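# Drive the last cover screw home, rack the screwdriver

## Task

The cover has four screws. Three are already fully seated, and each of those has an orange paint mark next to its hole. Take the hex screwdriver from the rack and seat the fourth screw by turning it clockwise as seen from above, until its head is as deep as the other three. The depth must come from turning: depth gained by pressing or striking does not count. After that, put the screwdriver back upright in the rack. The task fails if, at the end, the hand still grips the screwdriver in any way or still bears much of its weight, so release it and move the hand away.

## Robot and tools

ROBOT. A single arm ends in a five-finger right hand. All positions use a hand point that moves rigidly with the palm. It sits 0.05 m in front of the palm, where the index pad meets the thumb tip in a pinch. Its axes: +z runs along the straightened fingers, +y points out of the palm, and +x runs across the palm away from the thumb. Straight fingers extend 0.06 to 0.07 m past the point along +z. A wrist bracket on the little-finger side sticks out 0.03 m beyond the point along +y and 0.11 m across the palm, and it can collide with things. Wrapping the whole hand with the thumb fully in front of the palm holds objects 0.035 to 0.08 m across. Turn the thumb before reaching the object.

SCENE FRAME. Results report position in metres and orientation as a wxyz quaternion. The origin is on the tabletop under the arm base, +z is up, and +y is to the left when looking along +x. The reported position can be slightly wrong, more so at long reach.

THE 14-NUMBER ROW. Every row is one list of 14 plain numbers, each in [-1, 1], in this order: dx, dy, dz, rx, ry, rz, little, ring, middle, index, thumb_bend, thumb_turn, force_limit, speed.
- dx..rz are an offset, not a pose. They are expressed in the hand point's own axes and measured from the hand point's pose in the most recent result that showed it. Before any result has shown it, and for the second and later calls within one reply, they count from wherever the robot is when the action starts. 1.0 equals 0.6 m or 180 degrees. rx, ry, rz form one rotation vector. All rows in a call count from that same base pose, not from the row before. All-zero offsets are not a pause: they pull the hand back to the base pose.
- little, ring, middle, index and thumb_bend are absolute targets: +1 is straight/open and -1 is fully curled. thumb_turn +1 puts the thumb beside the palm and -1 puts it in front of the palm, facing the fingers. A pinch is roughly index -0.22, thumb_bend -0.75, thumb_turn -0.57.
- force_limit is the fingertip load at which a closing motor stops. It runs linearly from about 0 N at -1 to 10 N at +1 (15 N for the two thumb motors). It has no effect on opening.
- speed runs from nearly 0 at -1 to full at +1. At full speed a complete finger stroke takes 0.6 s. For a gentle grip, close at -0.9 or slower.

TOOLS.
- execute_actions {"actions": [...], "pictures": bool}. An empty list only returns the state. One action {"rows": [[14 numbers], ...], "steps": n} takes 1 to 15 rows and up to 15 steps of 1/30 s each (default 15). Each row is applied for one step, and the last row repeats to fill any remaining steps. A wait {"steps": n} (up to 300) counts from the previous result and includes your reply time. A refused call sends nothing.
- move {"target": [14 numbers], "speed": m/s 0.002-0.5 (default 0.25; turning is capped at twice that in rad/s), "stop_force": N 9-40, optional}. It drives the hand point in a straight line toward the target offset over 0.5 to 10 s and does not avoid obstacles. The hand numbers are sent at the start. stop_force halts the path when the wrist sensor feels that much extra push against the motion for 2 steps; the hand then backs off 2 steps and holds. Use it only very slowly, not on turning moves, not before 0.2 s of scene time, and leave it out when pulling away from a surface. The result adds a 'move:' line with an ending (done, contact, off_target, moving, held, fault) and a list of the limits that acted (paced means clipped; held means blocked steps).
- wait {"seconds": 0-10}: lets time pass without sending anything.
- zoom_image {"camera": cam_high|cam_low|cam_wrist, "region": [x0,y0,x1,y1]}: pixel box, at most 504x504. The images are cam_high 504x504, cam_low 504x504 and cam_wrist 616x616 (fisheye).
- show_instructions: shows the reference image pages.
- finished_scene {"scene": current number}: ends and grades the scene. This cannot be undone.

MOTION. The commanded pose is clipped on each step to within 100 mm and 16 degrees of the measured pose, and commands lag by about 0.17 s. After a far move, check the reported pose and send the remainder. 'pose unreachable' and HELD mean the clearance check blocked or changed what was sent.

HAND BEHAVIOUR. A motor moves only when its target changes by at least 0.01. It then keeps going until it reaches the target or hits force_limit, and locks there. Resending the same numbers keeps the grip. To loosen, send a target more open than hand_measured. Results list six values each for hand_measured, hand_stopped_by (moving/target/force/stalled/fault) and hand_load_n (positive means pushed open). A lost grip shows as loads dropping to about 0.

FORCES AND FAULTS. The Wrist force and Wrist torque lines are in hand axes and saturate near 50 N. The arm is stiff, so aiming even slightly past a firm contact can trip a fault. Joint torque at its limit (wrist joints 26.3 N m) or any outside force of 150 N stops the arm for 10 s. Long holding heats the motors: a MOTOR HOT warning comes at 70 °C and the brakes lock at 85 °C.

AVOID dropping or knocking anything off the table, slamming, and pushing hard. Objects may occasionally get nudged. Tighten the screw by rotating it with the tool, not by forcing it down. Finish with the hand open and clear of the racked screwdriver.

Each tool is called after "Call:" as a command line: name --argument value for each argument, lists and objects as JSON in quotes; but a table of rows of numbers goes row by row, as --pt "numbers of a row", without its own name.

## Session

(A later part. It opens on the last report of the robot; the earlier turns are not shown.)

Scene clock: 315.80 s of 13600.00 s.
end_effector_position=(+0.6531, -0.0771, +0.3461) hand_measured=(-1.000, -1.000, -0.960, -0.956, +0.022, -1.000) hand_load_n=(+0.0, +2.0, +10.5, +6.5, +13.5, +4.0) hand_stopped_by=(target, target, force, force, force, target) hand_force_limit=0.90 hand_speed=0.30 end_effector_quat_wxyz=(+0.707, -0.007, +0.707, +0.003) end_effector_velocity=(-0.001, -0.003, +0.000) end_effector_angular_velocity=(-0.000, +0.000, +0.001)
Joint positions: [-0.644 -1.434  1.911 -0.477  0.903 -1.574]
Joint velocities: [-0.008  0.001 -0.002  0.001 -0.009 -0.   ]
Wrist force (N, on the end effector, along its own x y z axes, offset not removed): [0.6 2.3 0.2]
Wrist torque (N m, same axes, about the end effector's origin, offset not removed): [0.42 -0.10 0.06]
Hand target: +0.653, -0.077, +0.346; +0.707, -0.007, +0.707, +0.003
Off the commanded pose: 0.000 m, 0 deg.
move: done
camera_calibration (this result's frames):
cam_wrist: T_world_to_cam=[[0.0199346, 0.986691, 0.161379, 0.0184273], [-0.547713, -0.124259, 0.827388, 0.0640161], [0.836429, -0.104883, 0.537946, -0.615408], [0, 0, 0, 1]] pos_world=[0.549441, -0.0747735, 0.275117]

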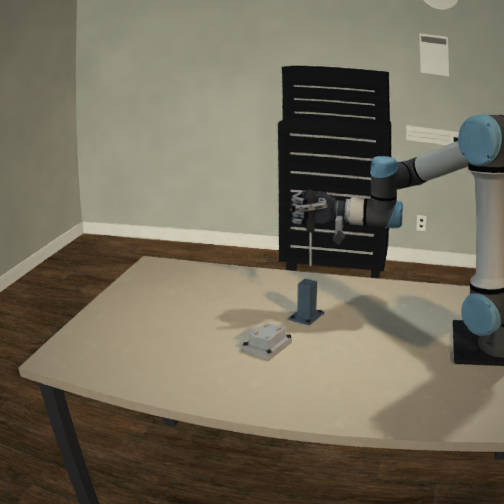

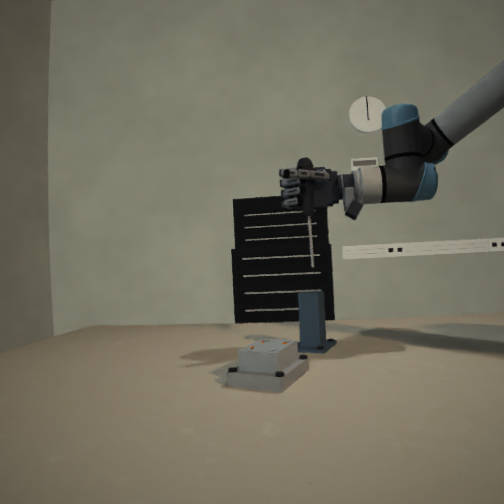

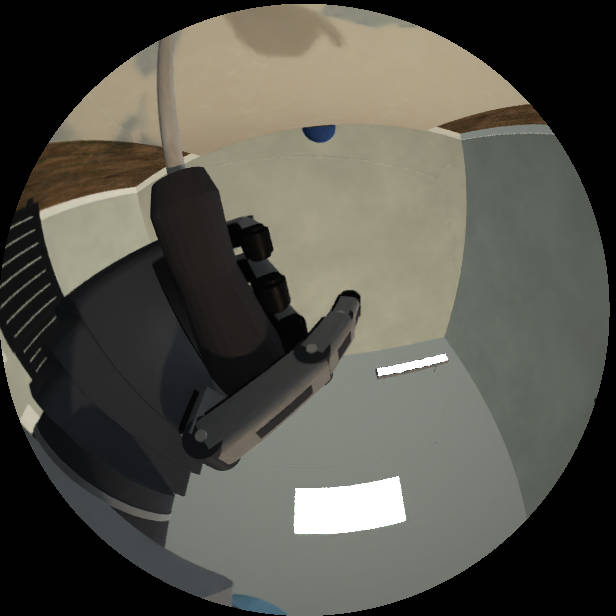

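Call:
move --target '[0.055,0,0,0,0,0,-1,-1,-1,-1,-0.7,-1,0.9,0.3]' --speed 0.06

Call:
zoom_image --camera "cam_high" --region '[280,250,340,310]'

Call:
zoom_image --camera "cam_low" --region '[280,250,350,320]'

Scene clock: 317.47 s of 13600.00 s.
end_effector_position=(+0.6531, -0.0773, +0.3134) hand_measured=(-1.000, -1.000, -0.960, -0.956, +0.022, -1.000) hand_load_n=(+0.0, +2.0, +10.5, +6.5, +13.5, +4.0) hand_stopped_by=(target, target, force, force, force, target) hand_force_limit=0.90 hand_speed=0.30 end_effector_quat_wxyz=(+0.707, -0.007, +0.707, +0.003) end_effector_velocity=(+0.000, -0.001, -0.003) end_effector_angular_velocity=(+0.002, -0.001, -0.001)
Joint positions: [-0.644 -1.394  1.958 -0.565  0.902 -1.574]
Joint velocities: [-0.     0.004  0.004 -0.009  0.001  0.002]
Wrist force (N, on the end effector, along its own x y z axes, offset not removed): [2.3 1.0 1.2]
Wrist torque (N m, same axes, about the end effector's origin, offset not removed): [0.18 -0.31 0.12]
Hand target: +0.653, -0.077, +0.313; +0.707, -0.007, +0.707, +0.003
Off the commanded pose: 0.000 m, 0 deg.
move: done
camera_calibration (this result's frames):
cam_wrist: T_world_to_cam=[[0.0199502, 0.986718, 0.161211, 0.0239176], [-0.547638, -0.124118, 0.827458, 0.0909028], [0.836477, -0.104793, 0.537888, -0.59786], [0, 0, 0, 1]] pos_world=[0.549401, -0.0749688, 0.242508]

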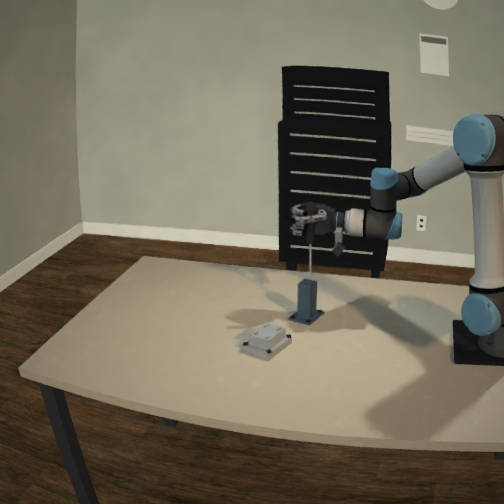

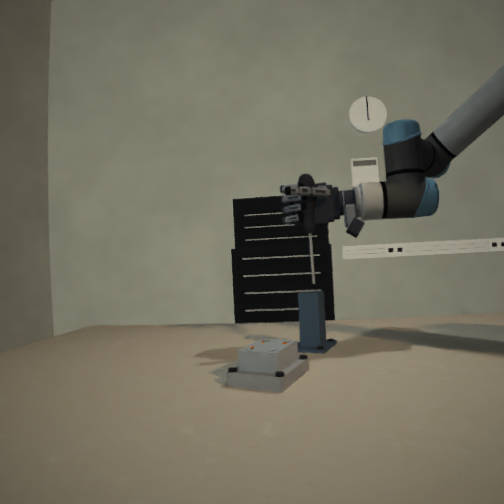

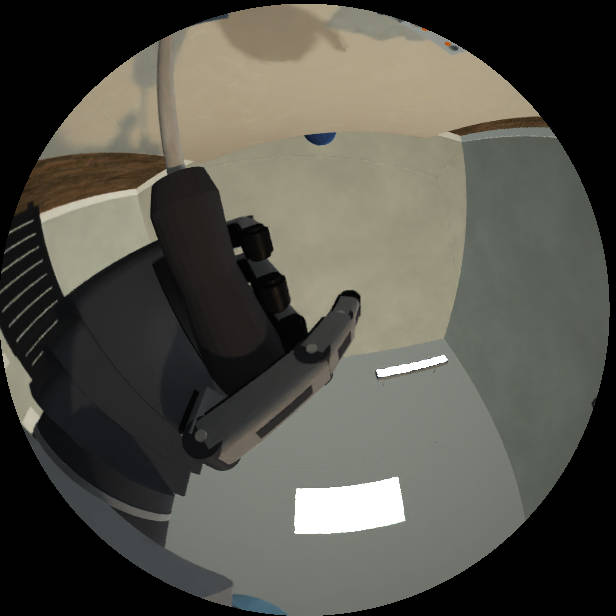

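Region (280, 250, 340, 310) of cam_high's 504x504 image, scaled by 8.400, with more detail than that image has.

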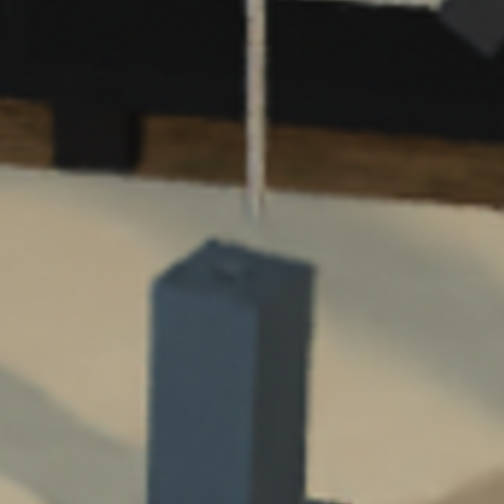

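Region (280, 250, 350, 320) of cam_low's 504x504 image, scaled by 7.200, with more detail than that image has.

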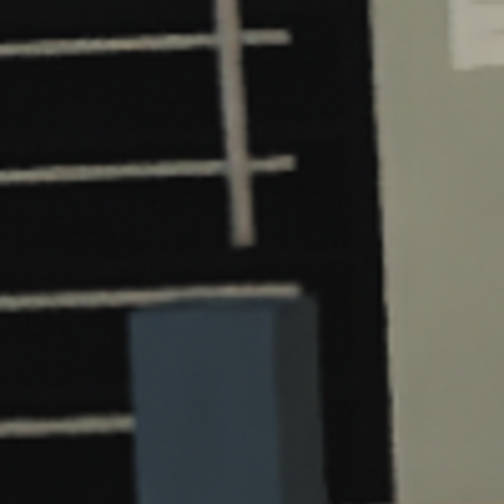

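Call:
move --target '[0.015,0,0.01,0,0,0,-1,-1,-1,-1,-0.7,-1,0.9,0.3]' --speed 0.03

Call:
zoom_image --camera "cam_high" --region '[280,250,340,310]'

Call:
zoom_image --camera "cam_low" --region '[280,250,350,320]'

Call:
zoom_image --camera "cam_wrist" --region '[80,0,280,160]'

Scene clock: 324.13 s of 13600.00 s.
end_effector_position=(+0.6589, -0.0773, +0.3047) hand_measured=(-1.000, -1.000, -0.960, -0.956, +0.022, -1.000) hand_load_n=(+0.0, +2.0, +10.5, +6.5, +13.5, +4.0) hand_stopped_by=(target, target, force, force, force, target) hand_force_limit=0.90 hand_speed=0.30 end_effector_quat_wxyz=(+0.707, -0.007, +0.707, +0.003) end_effector_velocity=(+0.002, -0.000, -0.002) end_effector_angular_velocity=(-0.001, -0.000, -0.001)
Joint positions: [-0.635 -1.369  1.954 -0.586  0.911 -1.574]
Joint velocities: [ 0.003  0.006 -0.002 -0.005  0.004 -0.   ]
Wrist force (N, on the end effector, along its own x y z axes, offset not removed): [2.5 2.8 -0.1]
Wrist torque (N m, same axes, about the end effector's origin, offset not removed): [0.55 -0.24 0.23]
Hand target: +0.659, -0.077, +0.304; +0.707, -0.007, +0.707, +0.003
Off the commanded pose: 0.000 m, 0 deg.
After step 90, 2.87 s passed at rest.
move: done
camera_calibration (this result's frames):
cam_wrist: T_world_to_cam=[[0.0199471, 0.986712, 0.161248, 0.0251724], [-0.547621, -0.124154, 0.827464, 0.101299], [0.836489, -0.104808, 0.537868, -0.598004], [0, 0, 0, 1]] pos_world=[0.555194, -0.0749372, 0.233767]

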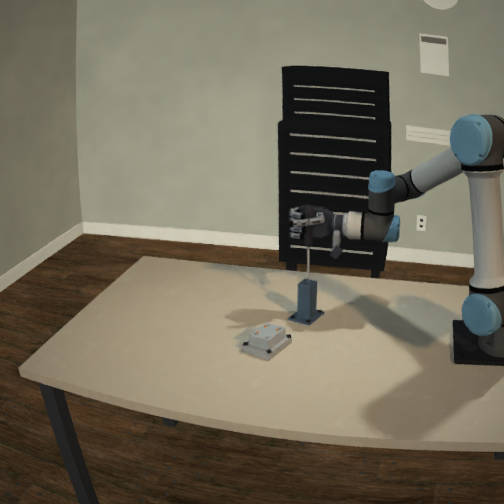

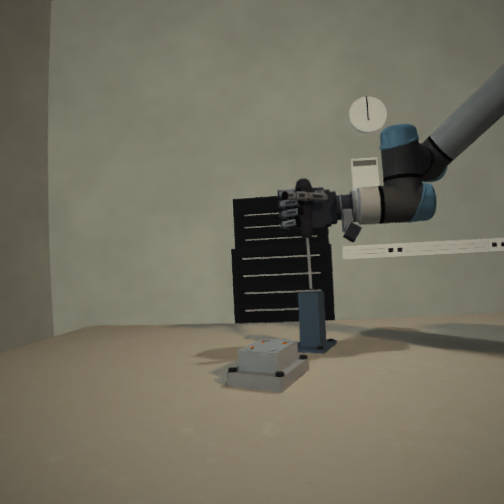

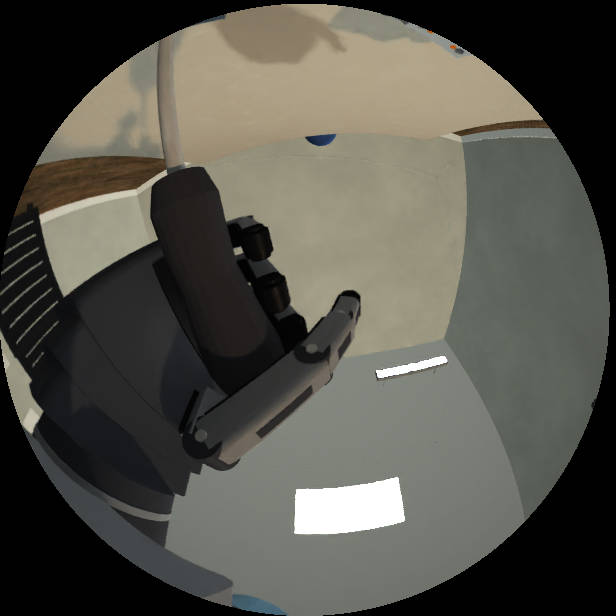

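Region (280, 250, 340, 310) of cam_high's 504x504 image, scaled by 8.400, with more detail than that image has.

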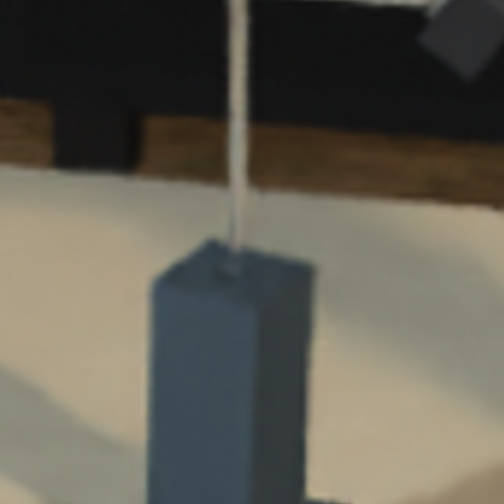

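Region (280, 250, 350, 320) of cam_low's 504x504 image, scaled by 7.200, with more detail than that image has.

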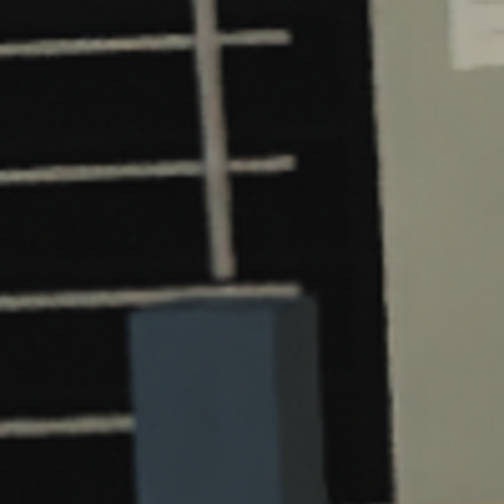

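Region (80, 0, 280, 160) of cam_wrist's 616x616 image, scaled by 2.520, with more detail than that image has; it fills the top 403 rows of this view, and the rest is white.

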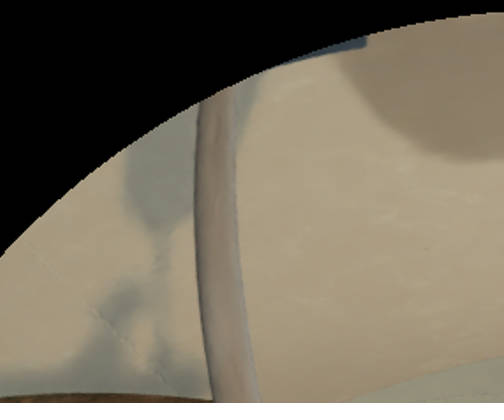

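Call:
move --target '[0.05,0,0.0015,0,0,0,-1,-1,-1,-1,-0.7,-1,0.9,0.3]' --speed 0.008 --stop_force 10

Call:
zoom_image --camera "cam_high" --region '[280,250,340,310]'

Scene clock: 326.13 s of 13600.00 s.
end_effector_position=(+0.6592, -0.0773, +0.2976) hand_measured=(-1.000, -1.000, -0.960, -0.956, +0.022, -1.000) hand_load_n=(+0.0, +2.0, +10.5, +7.5, +13.0, +5.5) hand_stopped_by=(target, target, force, force, force, target) hand_force_limit=0.90 hand_speed=0.30 end_effector_quat_wxyz=(+0.707, -0.007, +0.707, +0.003) end_effector_velocity=(-0.001, +0.001, +0.000) end_effector_angular_velocity=(+0.004, +0.006, +0.000)
Joint positions: [-0.635 -1.359  1.963 -0.604  0.911 -1.574]
Joint velocities: [ 0.    -0.003 -0.001  0.01  -0.    -0.   ]
Wrist force (N, on the end effector, along its own x y z axes, offset not removed): [-23.8 3.0 2.4]
Wrist torque (N m, same axes, about the end effector's origin, offset not removed): [0.32 0.94 -0.55]
Hand target: +0.659, -0.077, +0.298; +0.707, -0.007, +0.707, +0.003
Off the commanded pose: 0.023 m, 0 deg.
move: contact
camera_calibration (this result's frames):
cam_wrist: T_world_to_cam=[[0.0199345, 0.986715, 0.161236, 0.0263057], [-0.547584, -0.124154, 0.827489, 0.107309], [0.836514, -0.104786, 0.537834, -0.594436], [0, 0, 0, 1]] pos_world=[0.55549, -0.0749216, 0.226669]

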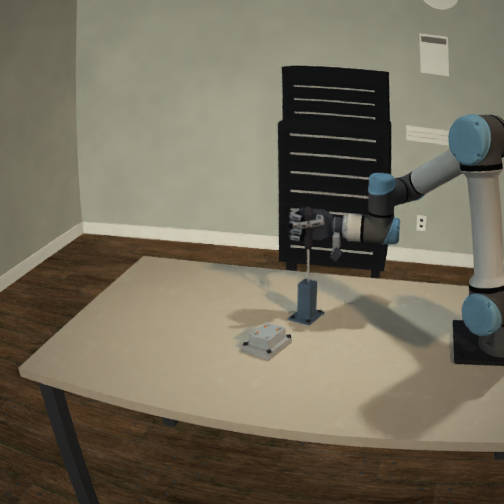

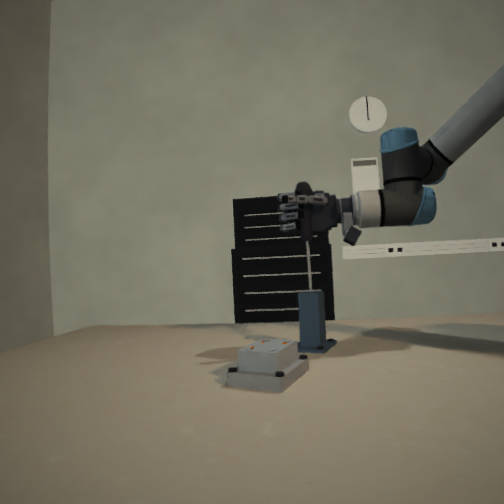

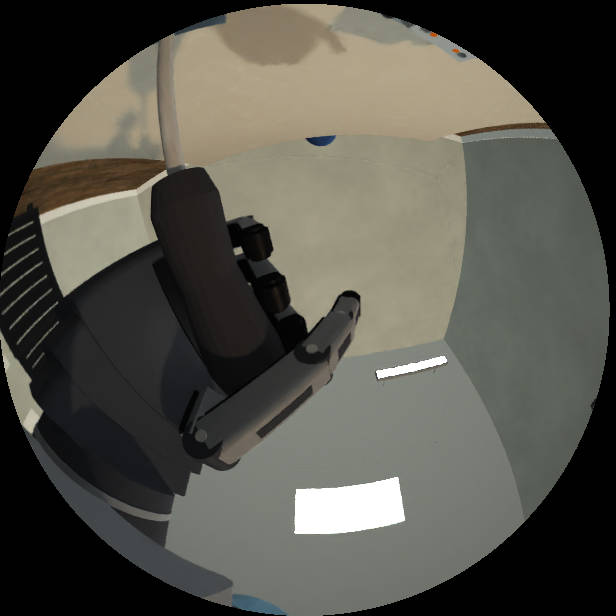

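Region (280, 250, 340, 310) of cam_high's 504x504 image, scaled by 8.400, with more detail than that image has.

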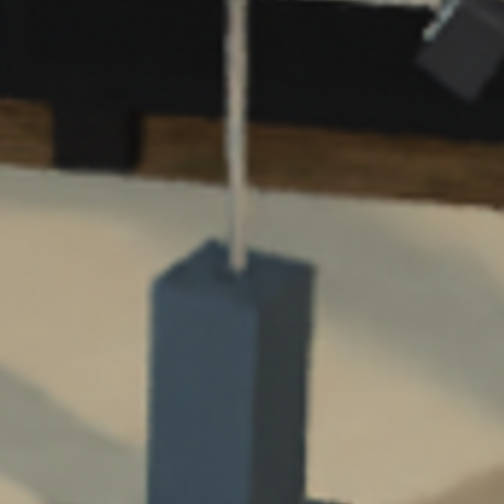

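Call:
move --target '[-0.005,0,0.004,0,0,0,-1,-1,-1,-1,-0.7,-1,0.9,0.3]' --speed 0.02

Call:
zoom_image --camera "cam_high" --region '[290,265,325,300]'

Call:
move --target '[0.03,0,0,0,0,0,-1,-1,-1,-1,-0.7,-1,0.9,0.3]' --speed 0.005 --stop_force 10

Call:
zoom_image --camera "cam_high" --region '[290,265,325,300]'

Scene clock: 327.77 s of 13600.00 s.
end_effector_position=(+0.6614, -0.0772, +0.3004) hand_measured=(-1.000, -1.000, -0.960, -0.956, +0.022, -1.000) hand_load_n=(+0.0, +2.0, +10.5, +7.5, +13.5, +4.0) hand_stopped_by=(target, target, force, force, force, target) hand_force_limit=0.90 hand_speed=0.30 end_effector_quat_wxyz=(+0.707, -0.007, +0.707, +0.003) end_effector_velocity=(+0.001, -0.000, +0.001) end_effector_angular_velocity=(-0.000, -0.000, -0.000)
Joint positions: [-0.632 -1.358  1.953 -0.596  0.915 -1.574]
Joint velocities: [ 0.002  0.001 -0.005  0.004  0.002 -0.   ]
Wrist force (N, on the end effector, along its own x y z axes, offset not removed): [0.5 2.1 0.8]
Wrist torque (N m, same axes, about the end effector's origin, offset not removed): [0.37 -0.07 0.02]
Hand target: +0.662, -0.077, +0.301; +0.707, -0.007, +0.707, +0.003
Off the commanded pose: 0.000 m, 0 deg.
move: done
camera_calibration (this result's frames):
cam_wrist: T_world_to_cam=[[0.0199344, 0.986718, 0.161216, 0.025771], [-0.547608, -0.124135, 0.827476, 0.10622], [0.836498, -0.104779, 0.53786, -0.597826], [0, 0, 0, 1]] pos_world=[0.557733, -0.0748824, 0.229497]

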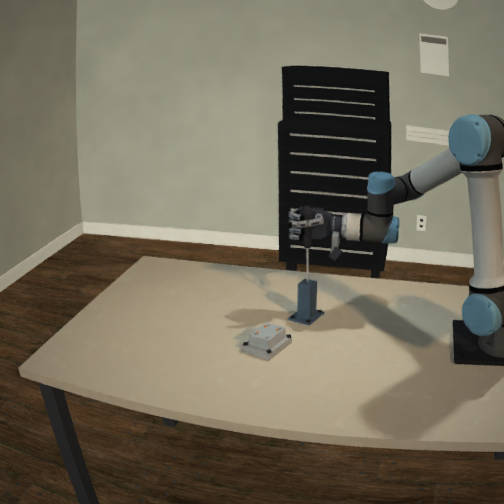

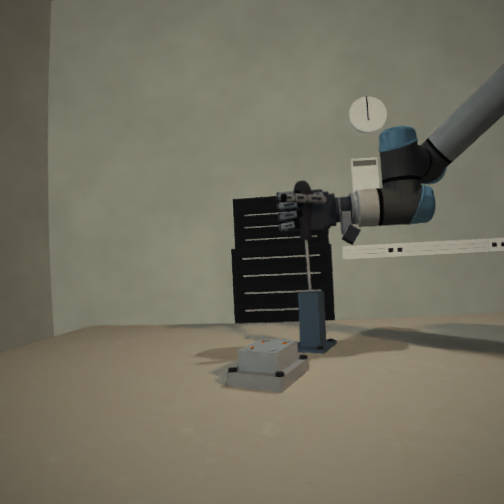

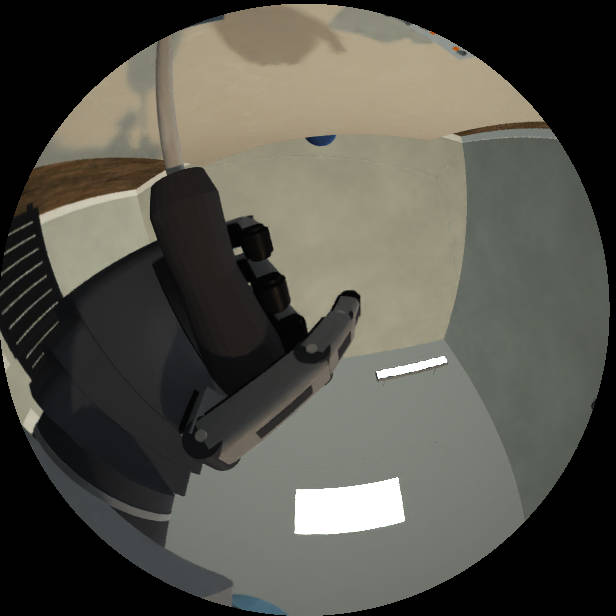

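Region (290, 265, 325, 300) of cam_high's 504x504 image, scaled by 14.400, with more detail than that image has.

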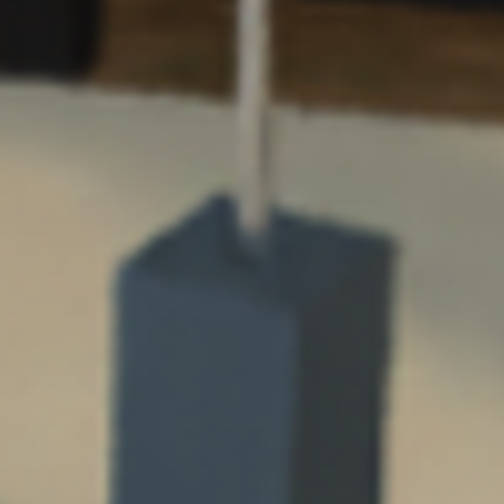

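Scene clock: 328.70 s of 13600.00 s.
end_effector_position=(+0.6614, -0.0772, +0.2977) hand_measured=(-1.000, -1.000, -0.960, -0.956, +0.022, -1.000) hand_load_n=(+0.0, +2.0, +10.5, +7.5, +13.0, +5.5) hand_stopped_by=(target, target, force, force, force, target) hand_force_limit=0.90 hand_speed=0.30 end_effector_quat_wxyz=(+0.707, -0.007, +0.707, +0.003) end_effector_velocity=(-0.001, -0.001, +0.000) end_effector_angular_velocity=(+0.002, +0.003, -0.002)
Joint positions: [-0.631 -1.354  1.957 -0.603  0.915 -1.574]
Joint velocities: [-0.001 -0.002 -0.     0.007  0.001  0.   ]
Wrist force (N, on the end effector, along its own x y z axes, offset not removed): [-21.3 1.0 -0.7]
Wrist torque (N m, same axes, about the end effector's origin, offset not removed): [0.28 1.12 -0.59]
Hand target: +0.661, -0.077, +0.298; +0.707, -0.007, +0.707, +0.003
Off the commanded pose: 0.015 m, 0 deg.
move: contact
camera_calibration (this result's frames):
cam_wrist: T_world_to_cam=[[0.0198223, 0.986736, 0.161116, 0.0262692], [-0.547712, -0.124098, 0.827412, 0.108576], [0.836432, -0.104646, 0.537988, -0.596331], [0, 0, 0, 1]] pos_world=[0.557738, -0.0748504, 0.226749]

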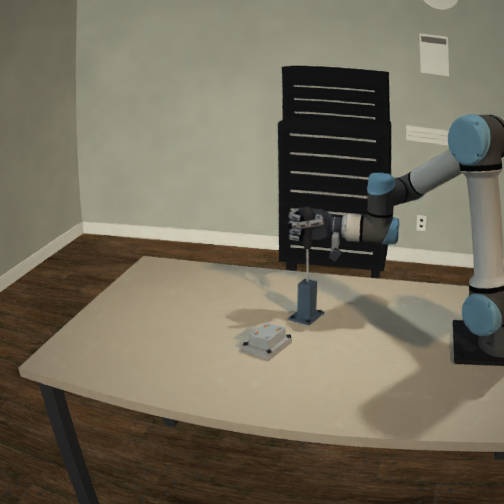

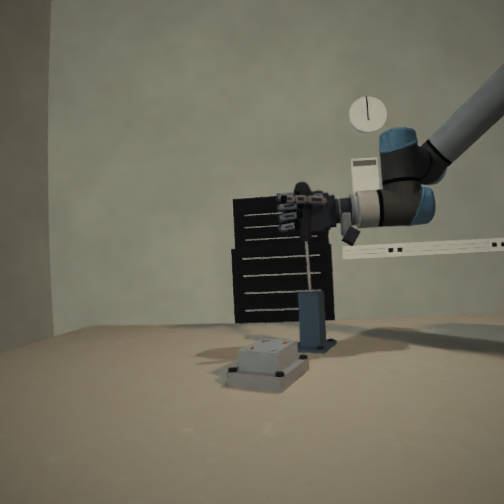

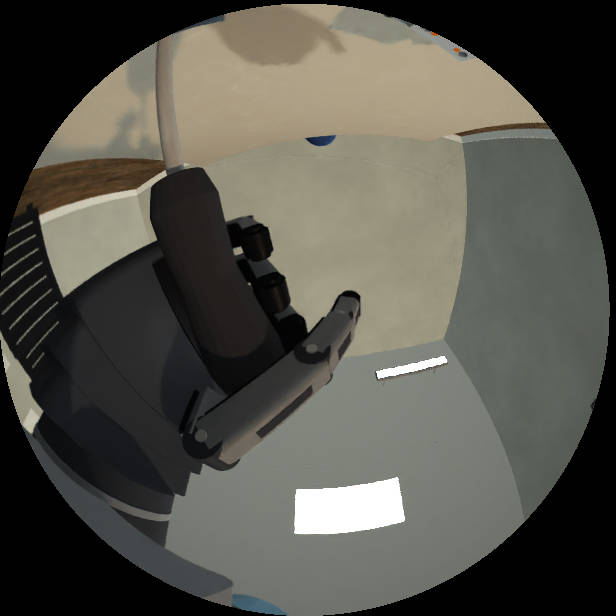

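Region (290, 265, 325, 300) of cam_high's 504x504 image, scaled by 14.400, with more detail than that image has.

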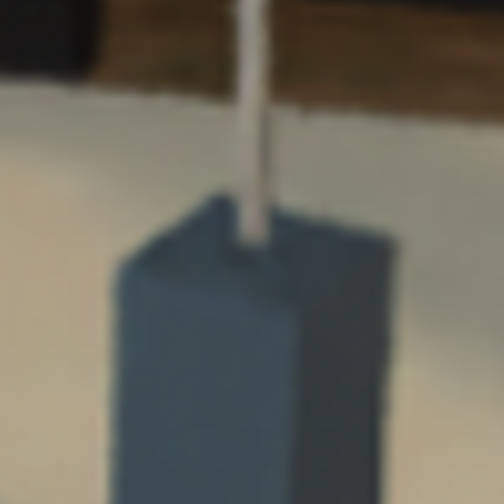

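Call:
move --target '[-0.005,0.006,0,0,0,0,-1,-1,-1,-1,-0.7,-1,0.9,0.3]' --speed 0.02

Call:
zoom_image --camera "cam_high" --region '[290,265,325,300]'

Call:
zoom_image --camera "cam_low" --region '[150,100,400,350]'

Scene clock: 331.40 s of 13600.00 s.
end_effector_position=(+0.6614, -0.0738, +0.3005) hand_measured=(-1.000, -1.000, -0.960, -0.956, +0.022, -1.000) hand_load_n=(+0.0, +2.0, +10.5, +7.5, +13.5, +4.0) hand_stopped_by=(target, target, force, force, force, target) hand_force_limit=0.90 hand_speed=0.30 end_effector_quat_wxyz=(+0.707, -0.007, +0.707, +0.003) end_effector_velocity=(-0.000, +0.002, +0.001) end_effector_angular_velocity=(+0.000, +0.000, -0.000)
Joint positions: [-0.625 -1.361  1.956 -0.596  0.921 -1.574]
Joint velocities: [ 0.003 -0.003 -0.     0.004  0.003  0.   ]
Wrist force (N, on the end effector, along its own x y z axes, offset not removed): [2.1 2.2 0.6]
Wrist torque (N m, same axes, about the end effector's origin, offset not removed): [0.35 -0.22 0.11]
Hand target: +0.661, -0.074, +0.301; +0.707, -0.007, +0.707, +0.003
Off the commanded pose: 0.000 m, 0 deg.
move: done
camera_calibration (this result's frames):
cam_wrist: T_world_to_cam=[[0.0198013, 0.986747, 0.161053, 0.0225369], [-0.54779, -0.124047, 0.827368, 0.106694], [0.836382, -0.104606, 0.538074, -0.597488], [0, 0, 0, 1]] pos_world=[0.557728, -0.0715041, 0.229588]

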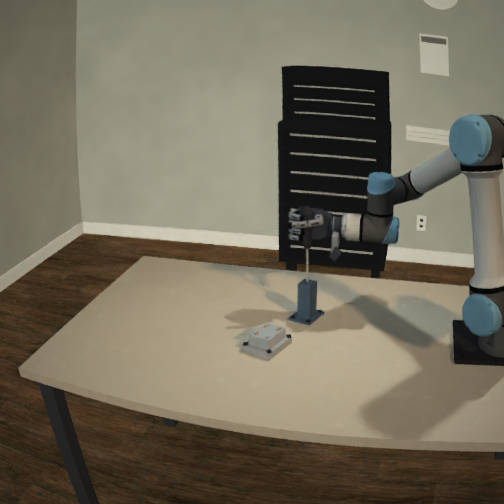

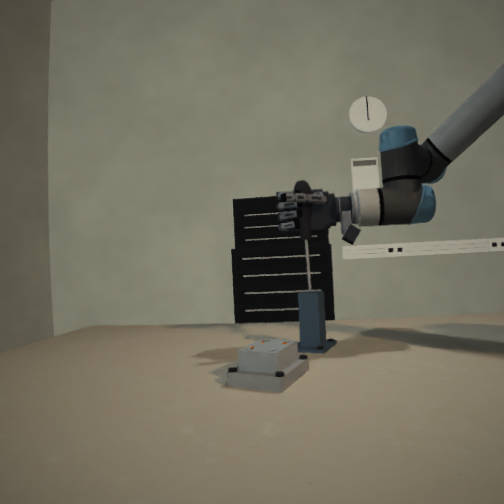

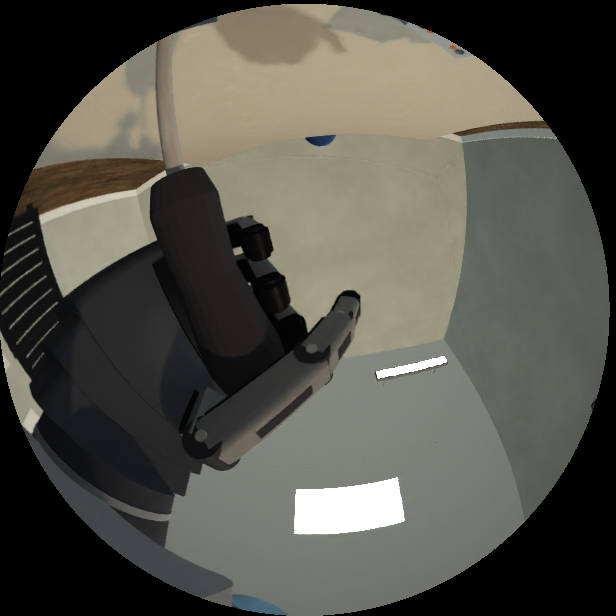

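Region (290, 265, 325, 300) of cam_high's 504x504 image, scaled by 14.400, with more detail than that image has.

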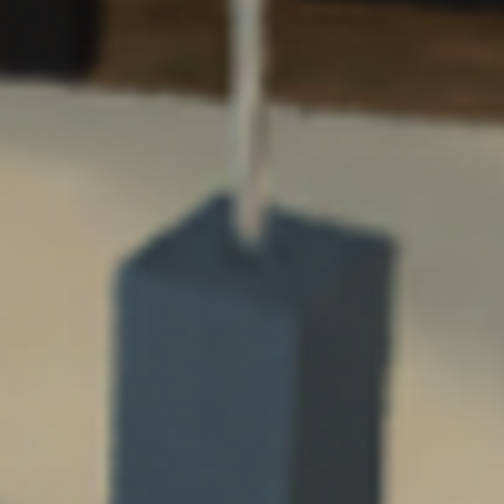

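Region (150, 100, 400, 350) of cam_low's 504x504 image, scaled by 2.016, with more detail than that image has.

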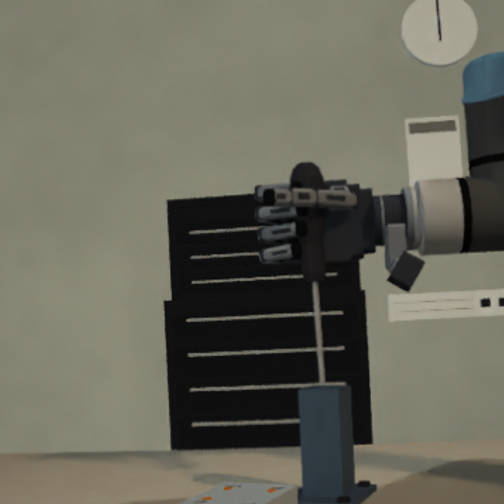

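Call:
move --target '[0.02,0,0,0,0,0,-1,-1,-1,-1,-0.7,-1,0.9,0.3]' --speed 0.006 --stop_force 10

Call:
zoom_image --camera "cam_high" --region '[290,265,325,300]'

Call:
zoom_image --camera "cam_low" --region '[290,275,330,315]'

Scene clock: 334.47 s of 13600.00 s.
end_effector_position=(+0.6614, -0.0739, +0.2887) hand_measured=(-1.000, -1.000, -0.960, -0.956, +0.022, -1.000) hand_load_n=(+0.0, +1.5, +10.5, +7.5, +13.5, +5.0) hand_stopped_by=(target, target, force, force, force, target) hand_force_limit=0.90 hand_speed=0.30 end_effector_quat_wxyz=(+0.707, -0.007, +0.707, +0.003) end_effector_velocity=(+0.000, +0.000, -0.002) end_effector_angular_velocity=(+0.000, +0.000, +0.000)
Joint positions: [-0.625 -1.343  1.971 -0.628  0.921 -1.574]
Joint velocities: [ 0.     0.002  0.002 -0.004  0.     0.   ]
Wrist force (N, on the end effector, along its own x y z axes, offset not removed): [1.6 4.5 -0.5]
Wrist torque (N m, same axes, about the end effector's origin, offset not removed): [0.68 -0.08 0.38]
Hand target: +0.661, -0.074, +0.289; +0.707, -0.007, +0.707, +0.003
Off the commanded pose: 0.000 m, 0 deg.
move: done
camera_calibration (this result's frames):
cam_wrist: T_world_to_cam=[[0.0198035, 0.986745, 0.161065, 0.0244955], [-0.547776, -0.124058, 0.827376, 0.116427], [0.836391, -0.104612, 0.538058, -0.591146], [0, 0, 0, 1]] pos_world=[0.55772, -0.0715684, 0.217797]

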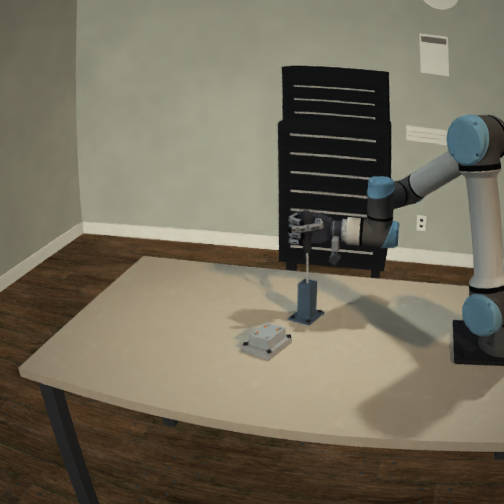

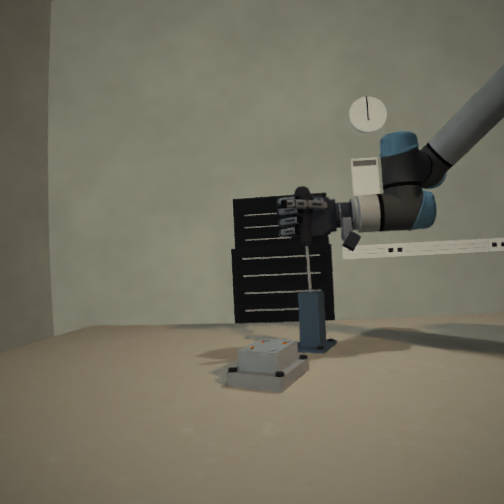

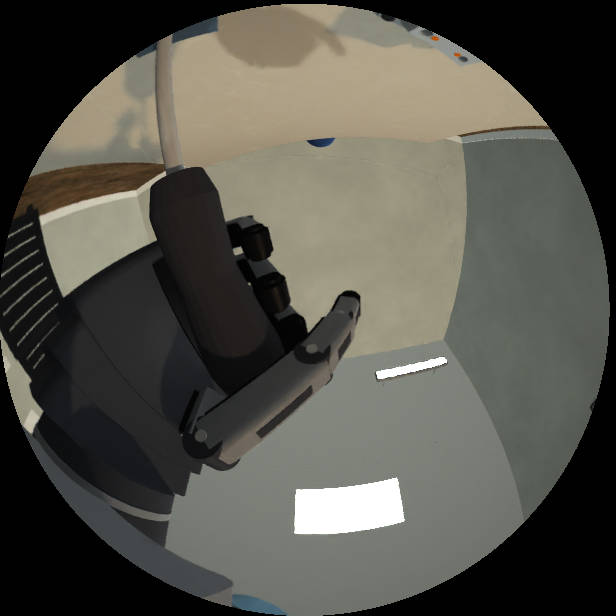

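Region (290, 265, 325, 300) of cam_high's 504x504 image, scaled by 14.400, with more detail than that image has.

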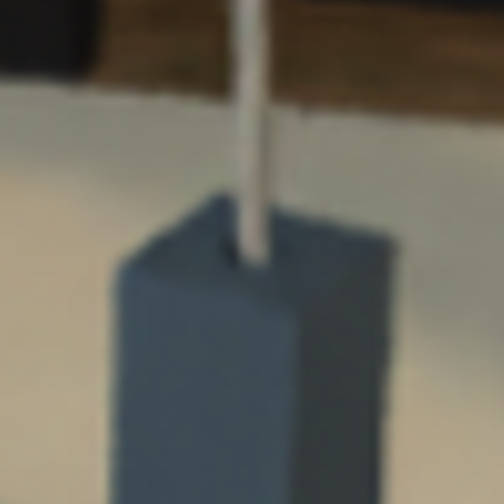

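Region (290, 275, 330, 315) of cam_low's 504x504 image, scaled by 12.600, with more detail than that image has.

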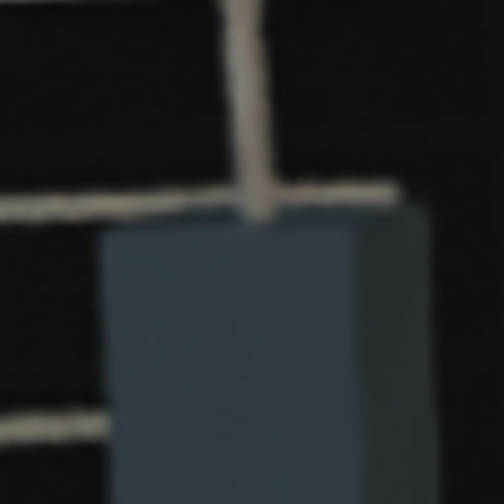

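Call:
move --target '[0.06,0,0.001,0,0,0,-1,-1,-1,-1,-0.7,-1,0.9,0.3]' --speed 0.012 --stop_force 10

Scene clock: 338.33 s of 13600.00 s.
end_effector_position=(+0.6620, -0.0741, +0.2531) hand_measured=(-1.000, -1.000, -0.960, -0.956, +0.022, -1.000) hand_load_n=(+0.0, +1.5, +10.5, +8.0, +13.0, +6.0) hand_stopped_by=(target, target, force, force, force, target) hand_force_limit=0.90 hand_speed=0.30 end_effector_quat_wxyz=(+0.707, -0.007, +0.707, +0.003) end_effector_velocity=(+0.000, +0.000, -0.003) end_effector_angular_velocity=(-0.000, -0.000, +0.001)
Joint positions: [-0.625 -1.285  2.008 -0.724  0.922 -1.574]
Joint velocities: [ 0.001  0.006  0.003 -0.009 -0.    -0.   ]
Wrist force (N, on the end effector, along its own x y z axes, offset not removed): [-1.1 5.2 -1.6]
Wrist torque (N m, same axes, about the end effector's origin, offset not removed): [0.78 0.47 0.34]
Hand target: +0.662, -0.074, +0.253; +0.707, -0.007, +0.707, +0.003
Off the commanded pose: 0.000 m, 0 deg.
move: done
camera_calibration (this result's frames):
cam_wrist: T_world_to_cam=[[0.0198063, 0.986749, 0.161038, 0.0304191], [-0.547745, -0.124037, 0.8274, 0.146142], [0.836411, -0.104595, 0.53803, -0.572496], [0, 0, 0, 1]] pos_world=[0.558287, -0.0717694, 0.182204]

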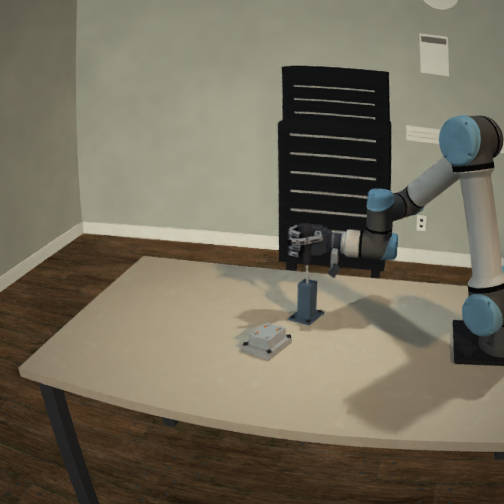

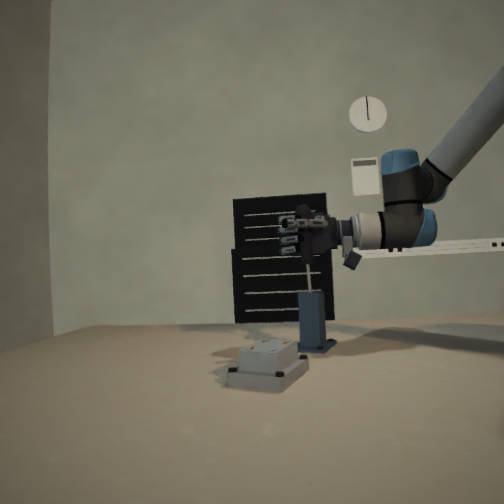

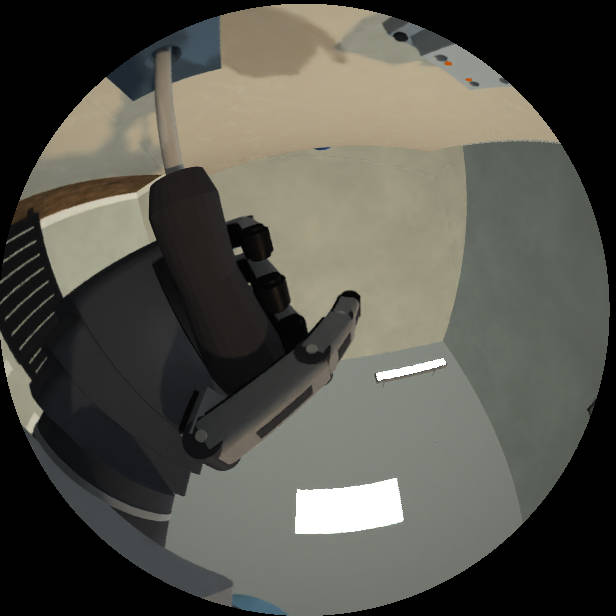

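Call:
move --target '[0.1,0.002,0,0,0,0,-1,-1,-1,-1,-0.7,-1,0.9,0.3]' --speed 0.012 --stop_force 11

Scene clock: 342.97 s of 13600.00 s.
end_effector_position=(+0.6618, -0.0734, +0.2082) hand_measured=(-1.000, -1.000, -0.960, -0.956, +0.022, -1.000) hand_load_n=(+0.0, +1.5, +10.0, +8.5, +13.0, +7.0) hand_stopped_by=(target, target, force, force, force, target) hand_force_limit=0.90 hand_speed=0.30 end_effector_quat_wxyz=(+0.707, -0.007, +0.707, +0.003) end_effector_velocity=(-0.001, -0.000, +0.002) end_effector_angular_velocity=(+0.004, +0.005, -0.002)
Joint positions: [-0.623 -1.202  2.046 -0.844  0.923 -1.574]
Joint velocities: [-0.001 -0.007  0.     0.013  0.001  0.   ]
Wrist force (N, on the end effector, along its own x y z axes, offset not removed): [-3.2 0.1 -9.4]
Wrist torque (N m, same axes, about the end effector's origin, offset not removed): [0.57 0.59 0.06]
Hand target: +0.662, -0.073, +0.209; +0.707, -0.007, +0.707, +0.003
Off the commanded pose: 0.015 m, 0 deg.
move: contact
camera_calibration (this result's frames):
cam_wrist: T_world_to_cam=[[0.0199551, 0.986708, 0.161276, 0.0368282], [-0.547416, -0.124198, 0.827593, 0.183034], [0.836622, -0.1048, 0.537662, -0.548203], [0, 0, 0, 1]] pos_world=[0.5581, -0.0710579, 0.137331]

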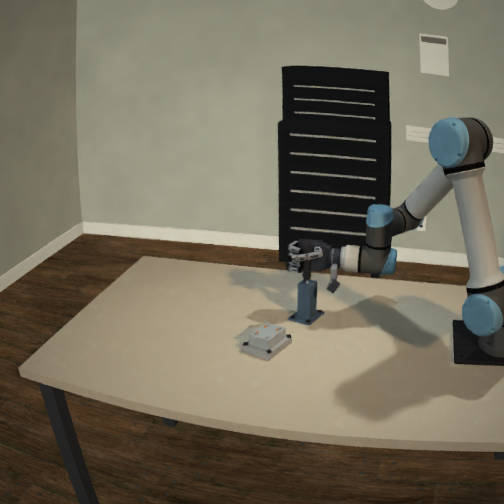

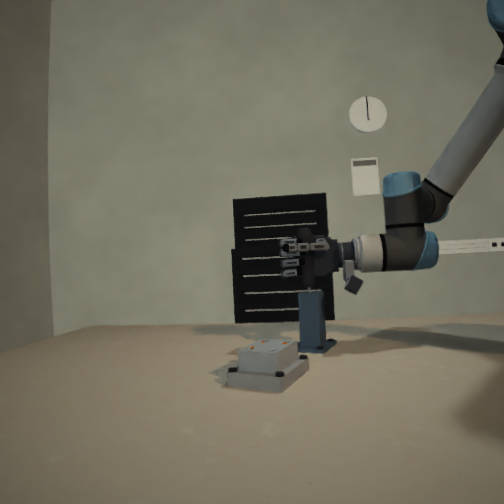

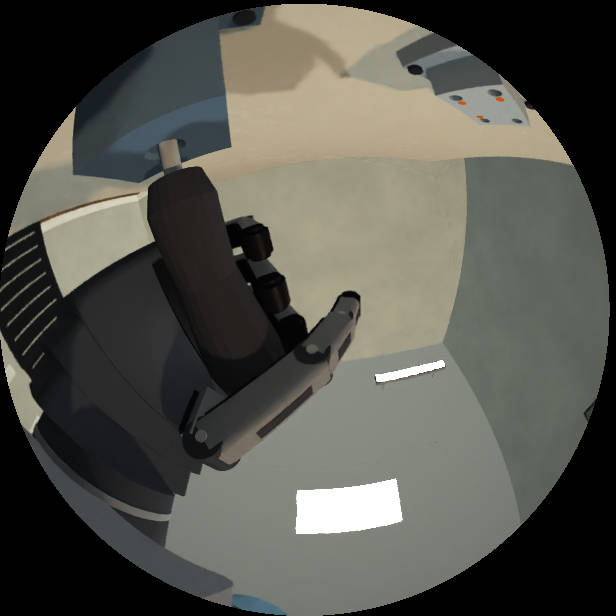

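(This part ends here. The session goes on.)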